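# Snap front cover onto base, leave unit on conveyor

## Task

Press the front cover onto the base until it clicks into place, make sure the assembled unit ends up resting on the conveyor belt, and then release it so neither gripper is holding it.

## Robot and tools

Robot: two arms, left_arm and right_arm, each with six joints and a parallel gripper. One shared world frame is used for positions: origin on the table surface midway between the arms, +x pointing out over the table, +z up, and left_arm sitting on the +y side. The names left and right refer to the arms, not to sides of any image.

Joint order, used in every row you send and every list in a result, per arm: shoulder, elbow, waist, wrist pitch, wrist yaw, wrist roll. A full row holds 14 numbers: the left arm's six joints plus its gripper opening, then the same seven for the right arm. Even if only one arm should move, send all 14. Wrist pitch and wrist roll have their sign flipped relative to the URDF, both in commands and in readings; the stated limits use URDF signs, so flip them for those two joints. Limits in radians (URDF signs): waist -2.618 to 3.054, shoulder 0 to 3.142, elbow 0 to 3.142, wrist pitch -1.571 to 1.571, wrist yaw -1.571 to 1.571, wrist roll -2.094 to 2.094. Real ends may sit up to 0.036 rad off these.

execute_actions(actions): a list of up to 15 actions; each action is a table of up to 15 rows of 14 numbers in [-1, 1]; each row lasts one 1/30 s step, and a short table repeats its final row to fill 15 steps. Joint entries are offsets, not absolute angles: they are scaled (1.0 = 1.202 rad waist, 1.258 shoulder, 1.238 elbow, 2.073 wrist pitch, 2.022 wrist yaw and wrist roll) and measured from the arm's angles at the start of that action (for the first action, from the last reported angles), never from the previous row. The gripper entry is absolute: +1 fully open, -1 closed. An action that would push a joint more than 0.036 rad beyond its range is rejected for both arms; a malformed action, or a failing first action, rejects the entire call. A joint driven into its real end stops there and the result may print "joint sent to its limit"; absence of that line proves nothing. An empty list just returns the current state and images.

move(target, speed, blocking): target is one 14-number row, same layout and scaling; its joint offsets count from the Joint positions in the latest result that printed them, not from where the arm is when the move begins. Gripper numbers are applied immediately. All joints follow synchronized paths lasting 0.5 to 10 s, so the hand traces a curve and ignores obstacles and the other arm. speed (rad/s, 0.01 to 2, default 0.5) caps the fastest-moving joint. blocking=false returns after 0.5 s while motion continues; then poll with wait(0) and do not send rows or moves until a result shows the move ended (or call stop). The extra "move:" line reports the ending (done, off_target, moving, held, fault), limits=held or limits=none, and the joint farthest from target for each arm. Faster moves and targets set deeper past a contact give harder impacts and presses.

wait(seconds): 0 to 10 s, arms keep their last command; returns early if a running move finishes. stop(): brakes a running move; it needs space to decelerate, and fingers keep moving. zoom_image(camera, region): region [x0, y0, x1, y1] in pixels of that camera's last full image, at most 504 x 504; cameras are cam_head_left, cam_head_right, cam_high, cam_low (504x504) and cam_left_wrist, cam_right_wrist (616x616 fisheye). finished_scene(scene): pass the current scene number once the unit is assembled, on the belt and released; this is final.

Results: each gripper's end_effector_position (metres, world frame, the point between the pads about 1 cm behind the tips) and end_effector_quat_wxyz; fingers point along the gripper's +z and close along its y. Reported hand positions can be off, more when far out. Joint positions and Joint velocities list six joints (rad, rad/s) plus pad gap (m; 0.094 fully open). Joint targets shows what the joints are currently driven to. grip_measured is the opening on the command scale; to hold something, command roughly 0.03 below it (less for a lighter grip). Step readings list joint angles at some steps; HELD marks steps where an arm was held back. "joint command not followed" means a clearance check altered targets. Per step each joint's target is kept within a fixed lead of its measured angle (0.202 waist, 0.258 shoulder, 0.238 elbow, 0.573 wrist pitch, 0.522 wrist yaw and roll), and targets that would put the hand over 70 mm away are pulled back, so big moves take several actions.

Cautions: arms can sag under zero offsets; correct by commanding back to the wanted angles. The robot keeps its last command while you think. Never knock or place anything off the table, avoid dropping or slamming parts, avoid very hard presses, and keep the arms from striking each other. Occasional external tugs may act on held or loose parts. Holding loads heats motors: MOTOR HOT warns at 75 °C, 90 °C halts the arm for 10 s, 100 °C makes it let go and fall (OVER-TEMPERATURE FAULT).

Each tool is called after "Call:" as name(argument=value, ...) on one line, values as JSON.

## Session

Call:
execute_actions(actions=[])

Scene clock: 0.00 s.
left_arm: end_effector_position=(+0.4600, +0.5123, +0.3695) grip_measured=+1.000 end_effector_quat_wxyz=(-0.279, +0.620, -0.471, +0.563) | right_arm: end_effector_position=(+0.1308, -0.2150, +0.1616) grip_measured=+1.000 end_effector_quat_wxyz=(-0.016, +0.759, -0.598, +0.257)
Joint names: [shoulder, elbow, waist, wrist pitch, wrist yaw, wrist roll]
Joint positions: left_arm=[1.875 1.869 0.618 0.31  0.822 1.798 0.094] | right_arm=[1.105 0.992 0.889 1.425 0.519 0.906 0.094]
Joint velocities: left_arm=[-0.012 -0.002  0.002 -0.066 -0.081  0.022  0.   ] | right_arm=[-0.002 -0.027 -0.007 -0.022 -0.066  0.022  0.   ]
Joint targets: left_arm=[1.860 1.882 0.618 0.301 0.825 1.792] | right_arm=[1.100 0.996 0.889 1.426 0.520 0.903]
camera_calibration (this result's frames):
cam_left_wrist: T_world_to_cam=[[0.312572, 0.594734, 0.740669, -0.720573], [-0.468929, -0.58149, 0.664812, 0.3132], [0.826078, -0.555123, 0.0971302, 0.00469004], [0, 0, 0, 1]] pos_world=[0.368225, 0.613275, 0.325031]
cam_right_wrist: T_world_to_cam=[[0.884223, 0.267501, 0.382874, -0.124687], [-0.165674, -0.586807, 0.792597, -0.191286], [0.436693, -0.764265, -0.47455, -0.0344254], [0, 0, 0, 1]] pos_world=[0.0935934, -0.105204, 0.183015]

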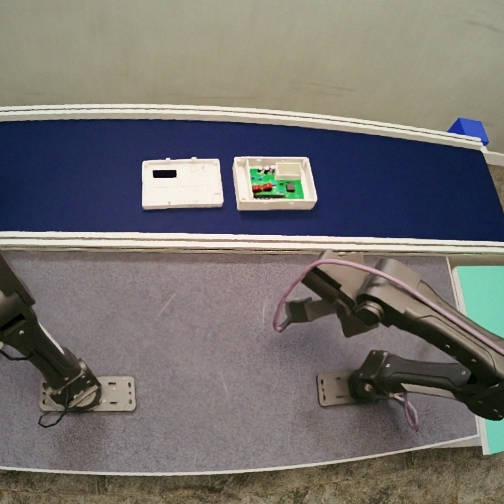

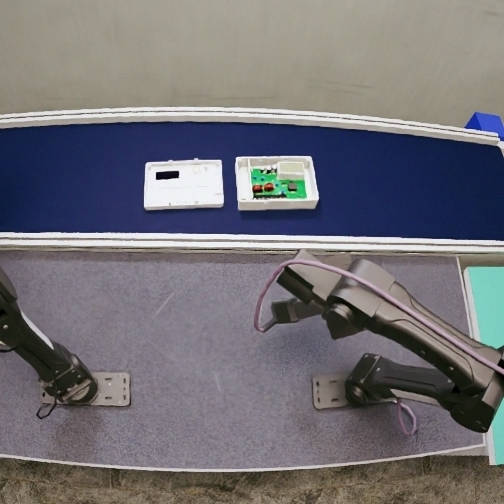

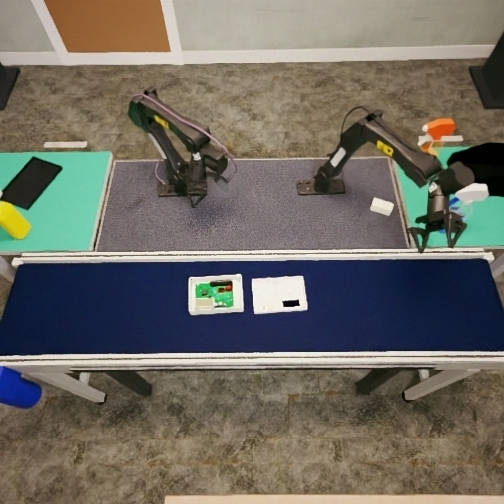

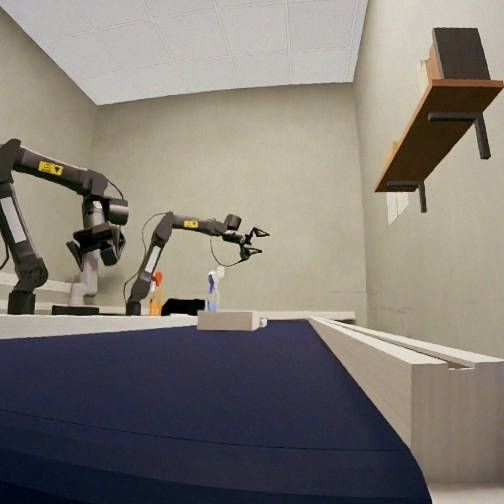

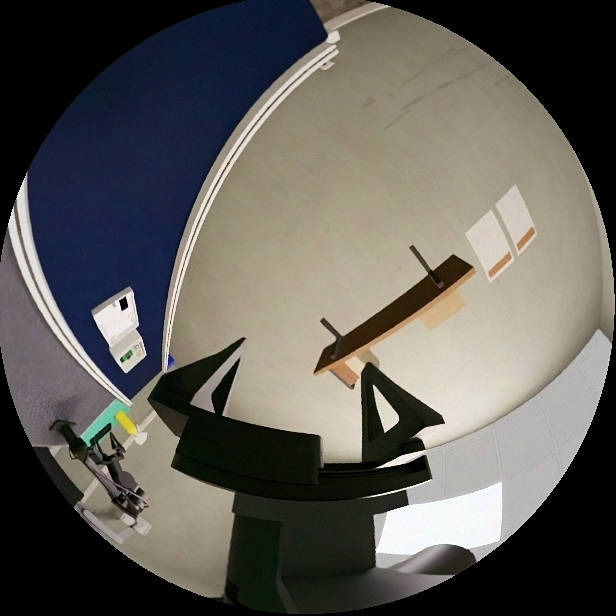

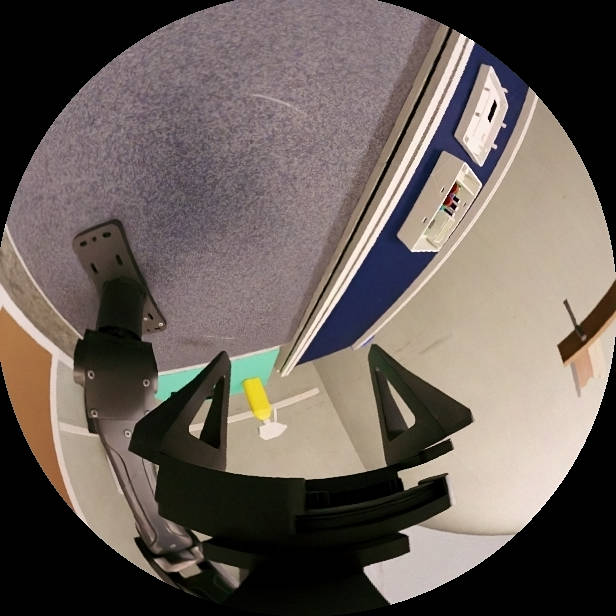

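Call:
move(target=[0.2,0.232,-0.715,0.517,-0.407,-0.741,-0.55,0,0,-0.5,0,-0.257,0,1], speed=0.8)

Call:
move(target=[0.16,0.01,0,0,0,0,-0.55,0,0,0,0,0,0,1])

Scene clock: 13.13 s.
left_arm: end_effector_position=(+0.4070, +0.1987, +0.1574) grip_measured=-0.547 end_effector_quat_wxyz=(+0.091, -0.049, +0.994, -0.031) | right_arm: end_effector_position=(+0.1165, -0.2387, +0.1382) grip_measured=+1.000 end_effector_quat_wxyz=(+0.013, -0.574, +0.818, -0.013)
Joint names: [shoulder, elbow, waist, wrist pitch, wrist yaw, wrist roll]
Joint positions: left_arm=[ 2.132  2.128 -0.246  1.375  0.014  0.306  0.021] | right_arm=[1.105 0.992 0.297 1.425 0.017 0.906 0.094]
Joint velocities: left_arm=[-0.002 -0.022  0.012  0.125 -0.037 -0.051  0.   ] | right_arm=[-0.017  0.007 -0.012  0.037 -0.007  0.007  0.   ]
Joint targets: left_arm=[2.127 2.156 -0.242 1.381 -0.001 0.300] | right_arm=[1.105 0.992 0.288 1.425 -0.000 0.906]
move: off_target (left_arm); limits=none; left_arm: farthest joint: the elbow, 0.028 radians from its target (0.287 radians at the start); right_arm: farthest joint: the wrist yaw, 0.018 radians from its target (0.520 radians at the start)
camera_calibration (this result's frames):
cam_left_wrist: T_world_to_cam=[[0.324554, -0.942676, 0.0776369, 0.0445828], [-0.897718, -0.281139, 0.33921, 0.413051], [-0.297938, -0.179788, -0.937502, 0.440649], [0, 0, 0, 1]] pos_world=[0.48762, 0.237375, 0.269537]
cam_right_wrist: T_world_to_cam=[[0.925786, -0.369063, 0.0819332, -0.21192], [-0.345068, -0.736405, 0.581924, -0.17466], [-0.154431, -0.56701, -0.809105, 0.104776], [0, 0, 0, 1]] pos_world=[0.152104, -0.147423, 0.203777]

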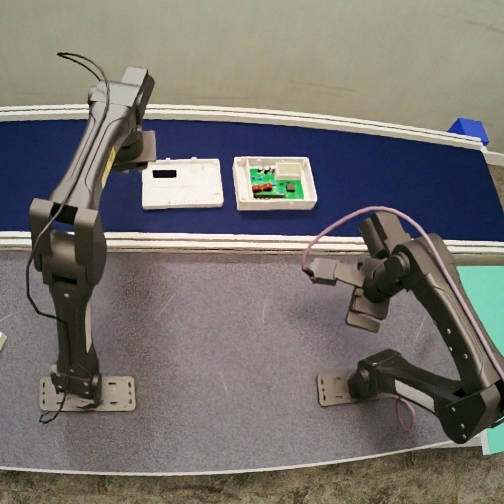

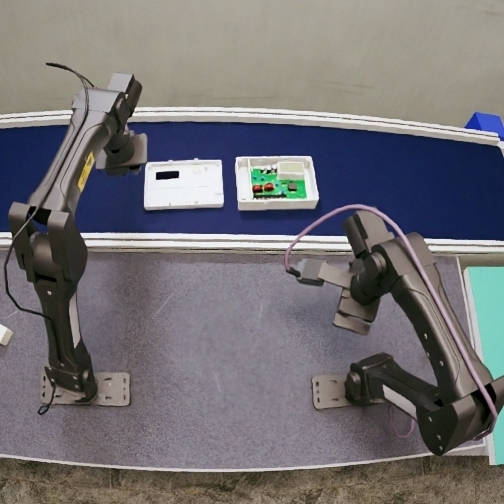

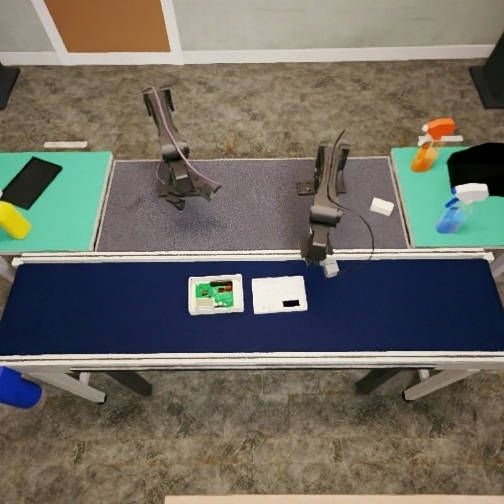

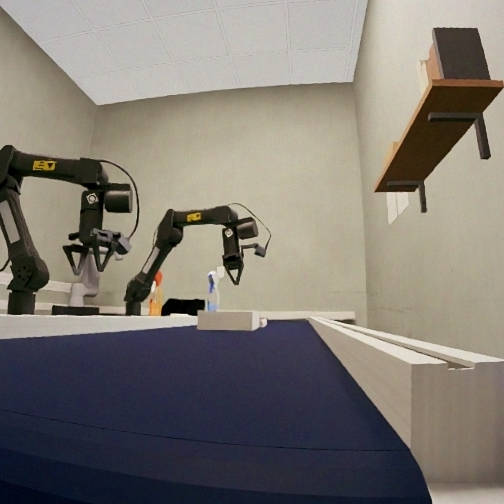

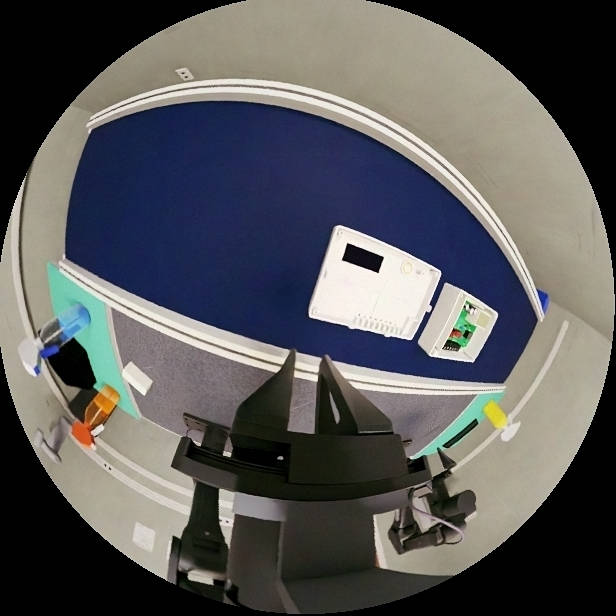

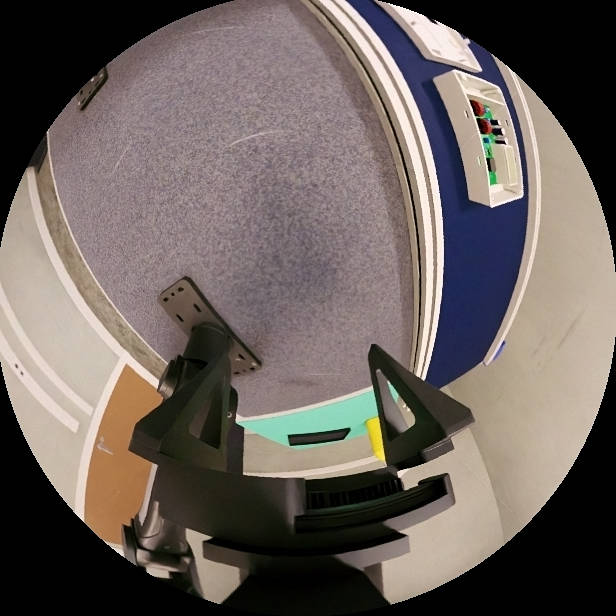

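Scene clock: 13.97 s.
left_arm: end_effector_position=(+0.4046, +0.1992, +0.0593) grip_measured=-0.547 end_effector_quat_wxyz=(-0.018, -0.050, +0.999, -0.003) | right_arm: end_effector_position=(+0.1165, -0.2387, +0.1382) grip_measured=+1.000 end_effector_quat_wxyz=(+0.013, -0.574, +0.818, -0.013)
Joint names: [shoulder, elbow, waist, wrist pitch, wrist yaw, wrist roll]
Joint positions: left_arm=[ 2.358  2.128 -0.246  1.375  0.014  0.306  0.021] | right_arm=[1.105 0.992 0.297 1.425 0.017 0.906 0.094]
Joint velocities: left_arm=[-0.007  0.012  0.007  0.007 -0.051  0.066 -0.   ] | right_arm=[-0.002  0.002 -0.012 -0.007 -0.007  0.037  0.   ]
Joint targets: left_arm=[2.333 2.140 -0.246 1.375 0.014 0.306] | right_arm=[1.105 0.992 0.297 1.425 0.017 0.906]
move: off_target (left_arm); limits=none; left_arm: farthest joint: the shoulder, 0.025 radians from its target (0.202 radians at the start); right_arm: farthest joint: the waist, 0.000 radians from its target (0.000 radians at the start)
camera_calibration (this result's frames):
cam_left_wrist: T_world_to_cam=[[0.328863, -0.943577, -0.0388858, 0.0587575], [-0.802771, -0.301001, 0.51474, 0.39951], [-0.497401, -0.138062, -0.856464, 0.41566], [0, 0, 0, 1]] pos_world=[0.508142, 0.233082, 0.152639]
cam_right_wrist: T_world_to_cam=[[0.925786, -0.369063, 0.0819332, -0.21192], [-0.345068, -0.736405, 0.581924, -0.17466], [-0.154431, -0.56701, -0.809105, 0.104776], [0, 0, 0, 1]] pos_world=[0.152104, -0.147423, 0.203777]

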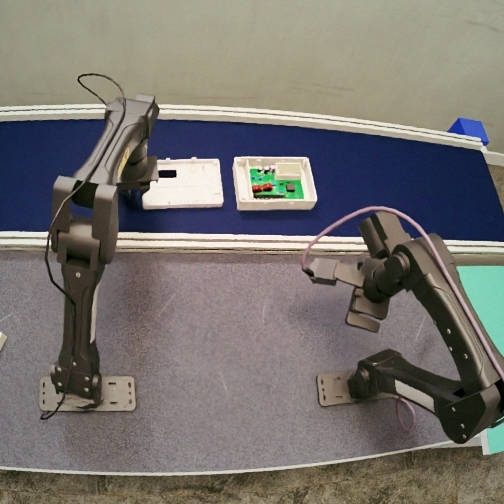

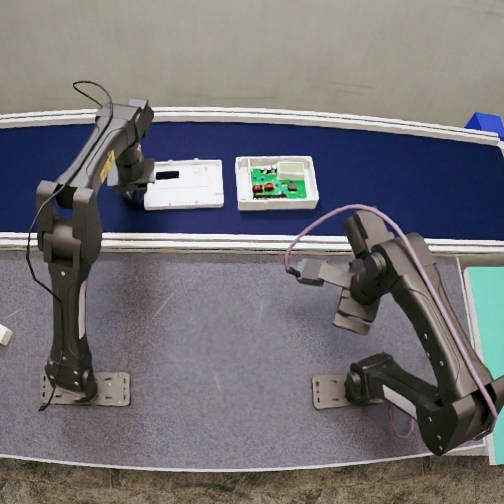

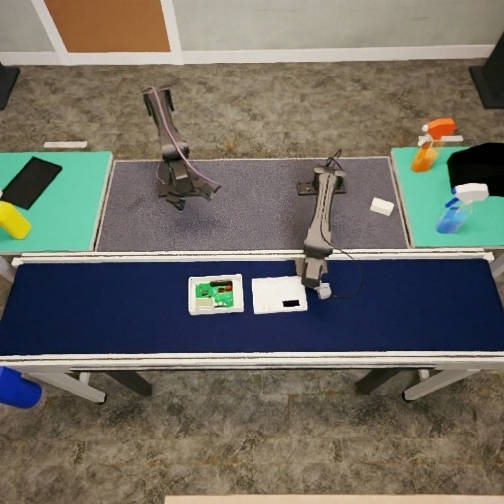

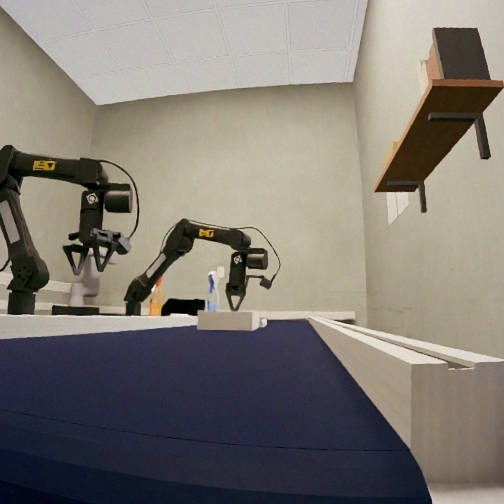

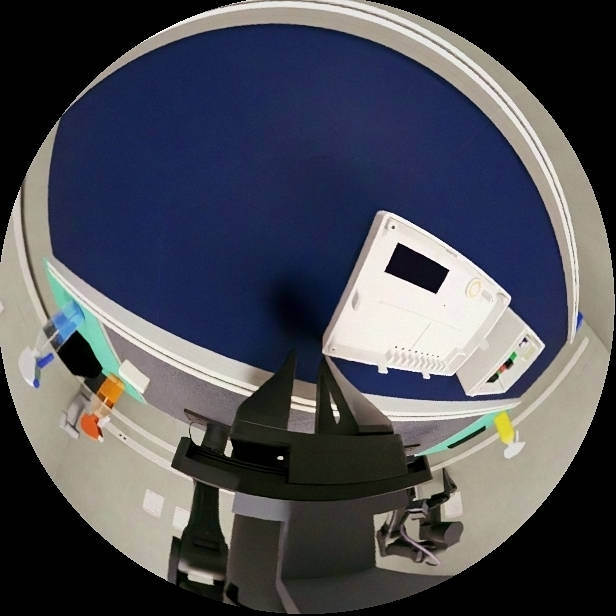

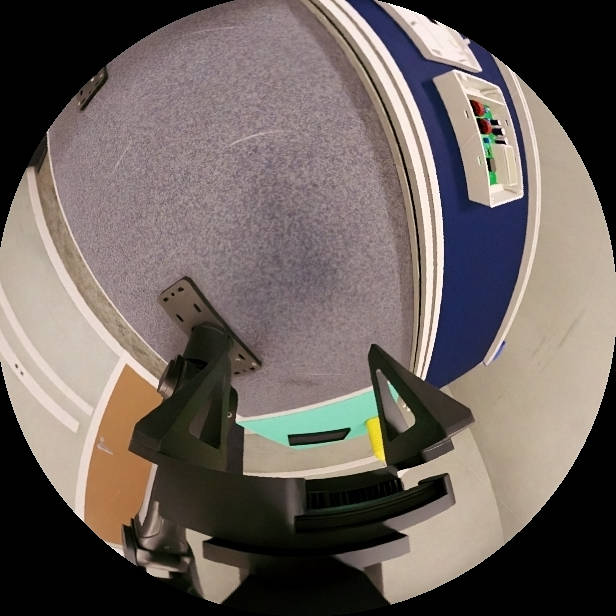

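Call:
move(target=[0.025,0,-0.045,-0.04,0,0,-0.55,0,0,0,0,0,0,1], speed=0.2)

Scene clock: 19.13 s.
left_arm: end_effector_position=(+0.4129, +0.1730, +0.0424) grip_measured=-0.547 end_effector_quat_wxyz=(-0.004, -0.024, +1.000, -0.006) | right_arm: end_effector_position=(+0.1165, -0.2387, +0.1382) grip_measured=+1.000 end_effector_quat_wxyz=(+0.013, -0.574, +0.818, -0.013)
Joint names: [shoulder, elbow, waist, wrist pitch, wrist yaw, wrist roll]
Joint positions: left_arm=[ 2.396  2.128 -0.297  1.307  0.014  0.306  0.021] | right_arm=[1.105 0.992 0.297 1.425 0.017 0.906 0.094]
Joint velocities: left_arm=[ 0.002  0.012 -0.022  0.066  0.007  0.007  0.001] | right_arm=[-0.007 -0.007 -0.007 -0.037 -0.037  0.022  0.   ]
Joint targets: left_arm=[2.389 2.128 -0.300 1.292 0.014 0.306] | right_arm=[1.105 0.992 0.297 1.425 0.017 0.906]
move: done; limits=none; left_arm: farthest joint: the wrist pitch, 0.015 radians from its target (0.083 radians at the start); right_arm: farthest joint: the waist, 0.000 radians from its target (0.000 radians at the start)
camera_calibration (this result's frames):
cam_left_wrist: T_world_to_cam=[[0.280744, -0.959489, -0.0237409, 0.052681], [-0.831518, -0.255505, 0.49325, 0.411838], [-0.479334, -0.118736, -0.869563, 0.391456], [0, 0, 0, 1]] pos_world=[0.515299, 0.202253, 0.138507]
cam_right_wrist: T_world_to_cam=[[0.925786, -0.369063, 0.0819332, -0.21192], [-0.345068, -0.736405, 0.581924, -0.17466], [-0.154431, -0.56701, -0.809105, 0.104776], [0, 0, 0, 1]] pos_world=[0.152104, -0.147423, 0.203777]

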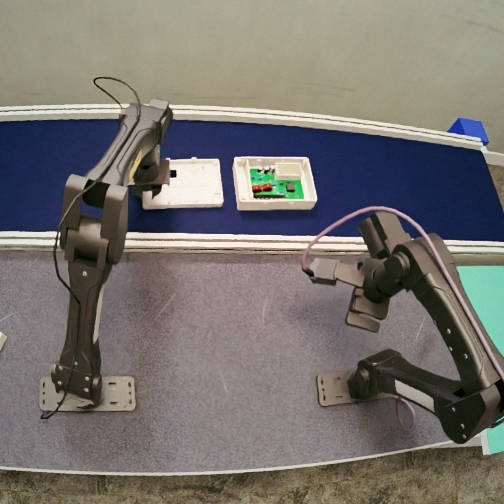

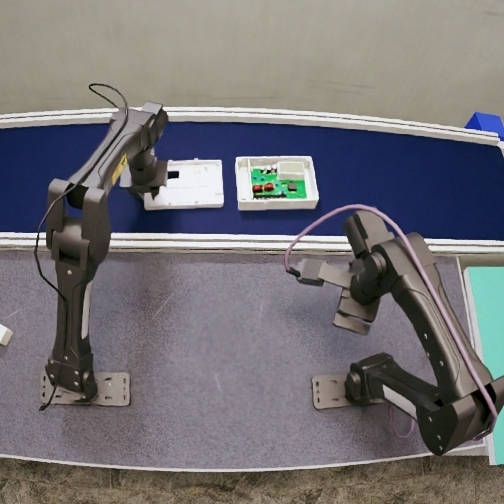

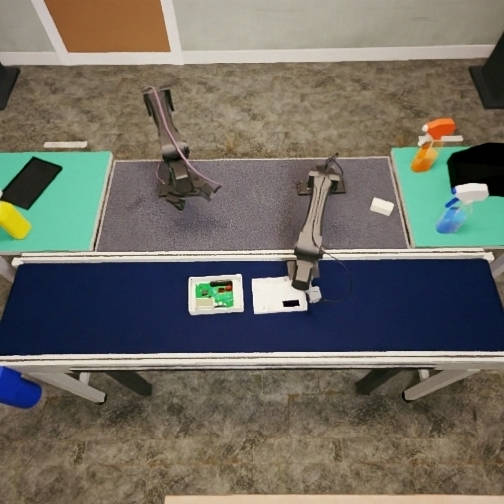

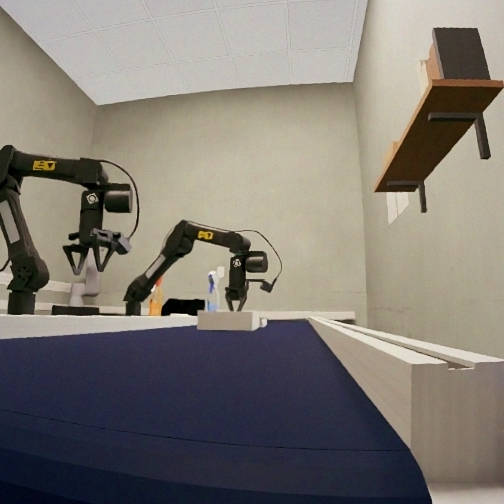

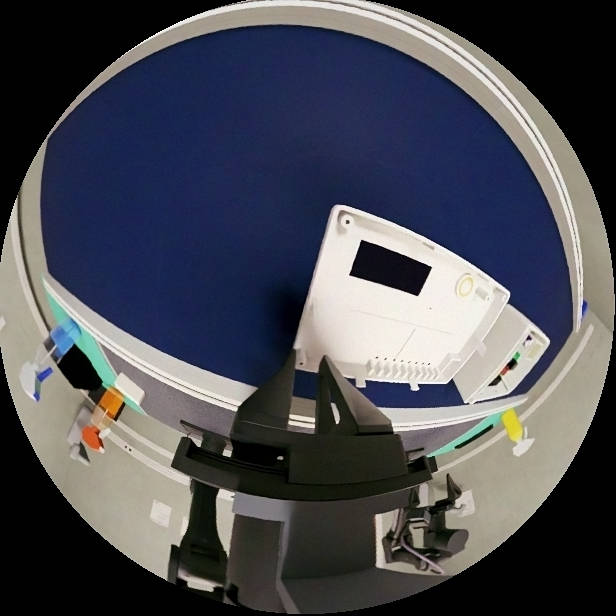

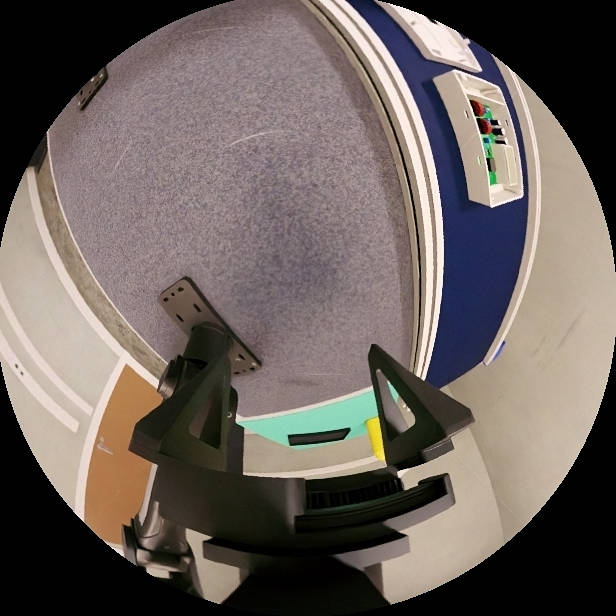

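Overshot ~9 mm.

Call:
execute_actions(actions=[[[0,0,0.026,0,0,0,-0.55,0,0,0,0,0,0,1]],[[0.02,0,0,-0.012,0,0,-0.55,0,0,0,0,0,0,1]],[[0.015,0,0,-0.012,0,0,-0.55,0,0,0,0,0,0,1]]])

Scene clock: 23.27 s.
left_arm: end_effector_position=(+0.4159, +0.1862, +0.0237) grip_measured=-0.547 end_effector_quat_wxyz=(-0.018, -0.039, +0.999, -0.003) | right_arm: end_effector_position=(+0.1165, -0.2387, +0.1382) grip_measured=+1.000 end_effector_quat_wxyz=(+0.013, -0.574, +0.818, -0.013)
Joint names: [shoulder, elbow, waist, wrist pitch, wrist yaw, wrist roll]
Joint positions: left_arm=[ 2.438  2.128 -0.268  1.294  0.015  0.306  0.021] | right_arm=[1.105 0.992 0.297 1.425 0.017 0.906 0.094]
Joint velocities: left_arm=[-0.007  0.012 -0.002  0.022 -0.051  0.051 -0.001] | right_arm=[ 0.012 -0.012 -0.022  0.037 -0.022  0.081  0.   ]
Joint targets: left_arm=[2.452 2.128 -0.268 1.273 0.015 0.306] | right_arm=[1.105 0.992 0.297 1.425 0.017 0.906]
Step readings (joint positions; steps 1 to 15: 1st action; 16 to 30: 2nd action; 31 to 45: 3rd action):
0: left_arm=[2.396 2.128 -0.297 1.307 0.014 0.306] | right_arm=[1.105 0.992 0.297 1.425 0.017 0.906]
1: left_arm=[2.396 2.128 -0.295 1.307 0.015 0.306] | right_arm=[1.105 0.992 0.297 1.425 0.017 0.906]
2: left_arm=[2.396 2.128 -0.293 1.307 0.015 0.306] | right_arm=[1.105 0.992 0.297 1.425 0.017 0.906]
4: left_arm=[2.396 2.128 -0.284 1.307 0.015 0.306] | right_arm=[1.105 0.992 0.297 1.425 0.017 0.906]
8: left_arm=[2.396 2.128 -0.269 1.307 0.015 0.306] | right_arm=[1.105 0.992 0.297 1.425 0.017 0.906]
15: left_arm=[2.396 2.128 -0.268 1.307 0.015 0.306] | right_arm=[1.105 0.992 0.297 1.425 0.017 0.906]
16: left_arm=[2.398 2.128 -0.268 1.307 0.015 0.306] | right_arm=[1.105 0.992 0.297 1.425 0.017 0.906]
17: left_arm=[2.401 2.128 -0.268 1.304 0.015 0.306] | right_arm=[1.105 0.992 0.297 1.425 0.017 0.906]
19: left_arm=[2.413 2.128 -0.268 1.301 0.015 0.306] | right_arm=[1.105 0.992 0.297 1.425 0.017 0.906]
23: left_arm=[2.432 2.128 -0.268 1.299 0.015 0.306] | right_arm=[1.105 0.992 0.297 1.425 0.017 0.906]
30: left_arm=[2.434 2.128 -0.268 1.298 0.015 0.306] | right_arm=[1.105 0.992 0.297 1.425 0.017 0.906]
31: left_arm=[2.435 2.128 -0.268 1.297 0.015 0.306] | right_arm=[1.105 0.992 0.297 1.425 0.017 0.906]
32: left_arm=[2.437 2.128 -0.268 1.295 0.015 0.306] | right_arm=[1.105 0.992 0.297 1.425 0.017 0.906]
34: left_arm=[2.438 2.128 -0.268 1.294 0.015 0.306] | right_arm=[1.105 0.992 0.297 1.425 0.017 0.906]
38: left_arm=[2.438 2.128 -0.268 1.294 0.015 0.306] | right_arm=[1.105 0.992 0.297 1.425 0.017 0.906]
45: Joint positions above
camera_calibration (this result's frames):
cam_left_wrist: T_world_to_cam=[[0.307953, -0.950649, -0.0378399, 0.0513952], [-0.80952, -0.282716, 0.514537, 0.42237], [-0.499842, -0.127821, -0.856633, 0.388104], [0, 0, 0, 1]] pos_world=[0.52008, 0.217877, 0.117083]
cam_right_wrist: T_world_to_cam=[[0.925786, -0.369063, 0.0819332, -0.21192], [-0.345068, -0.736405, 0.581924, -0.17466], [-0.154431, -0.56701, -0.809105, 0.104776], [0, 0, 0, 1]] pos_world=[0.152104, -0.147423, 0.203777]

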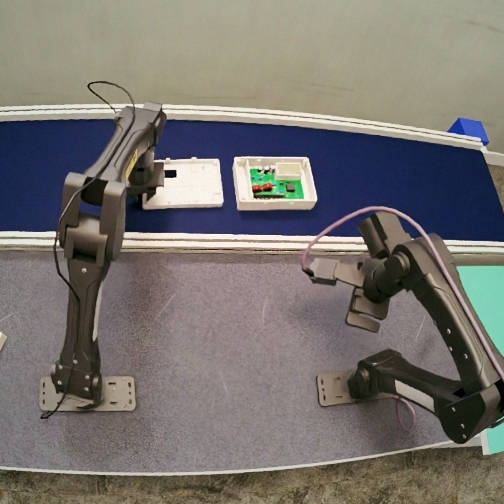

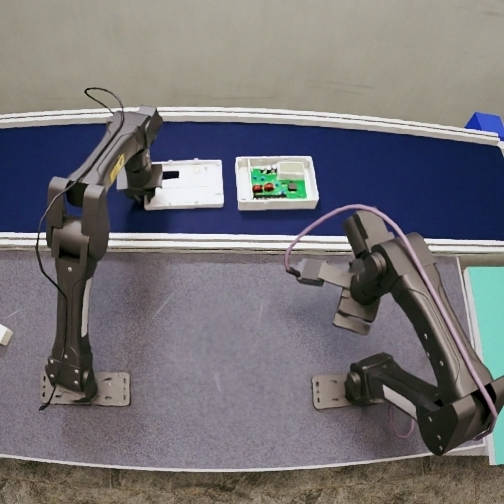

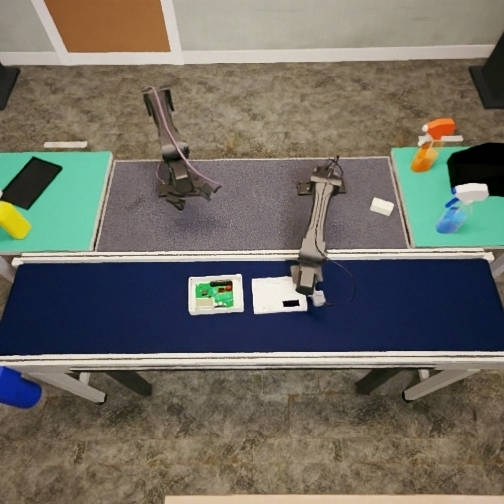

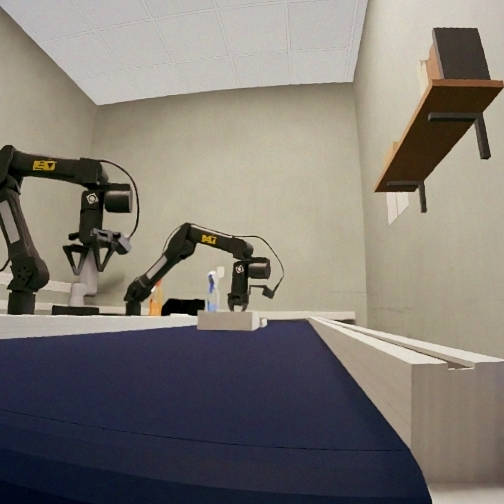

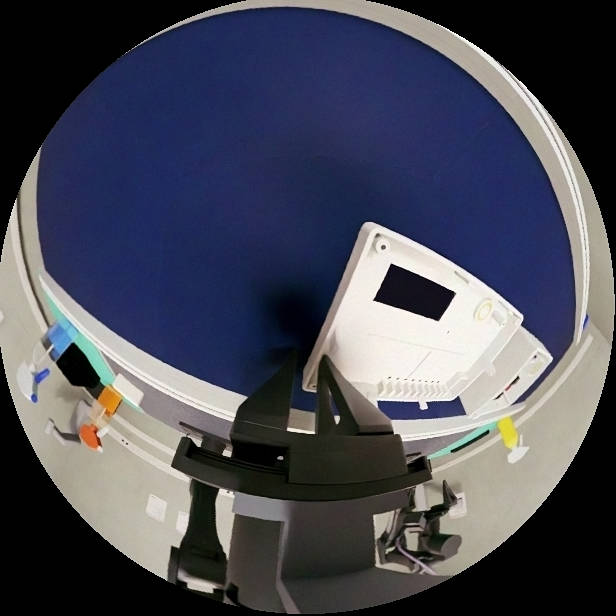

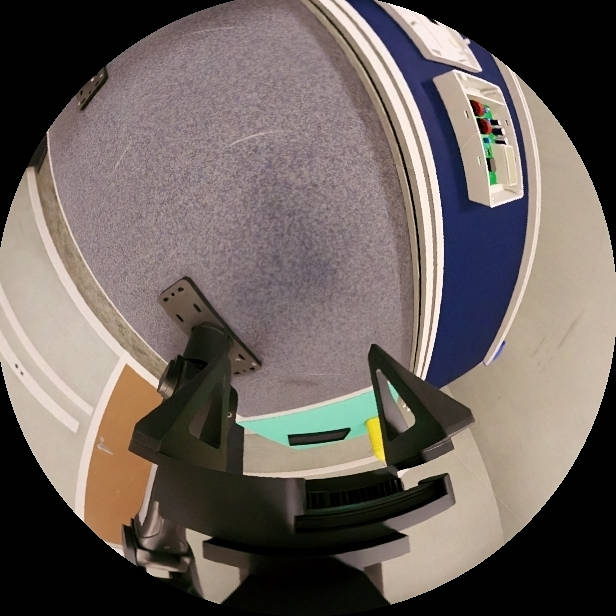

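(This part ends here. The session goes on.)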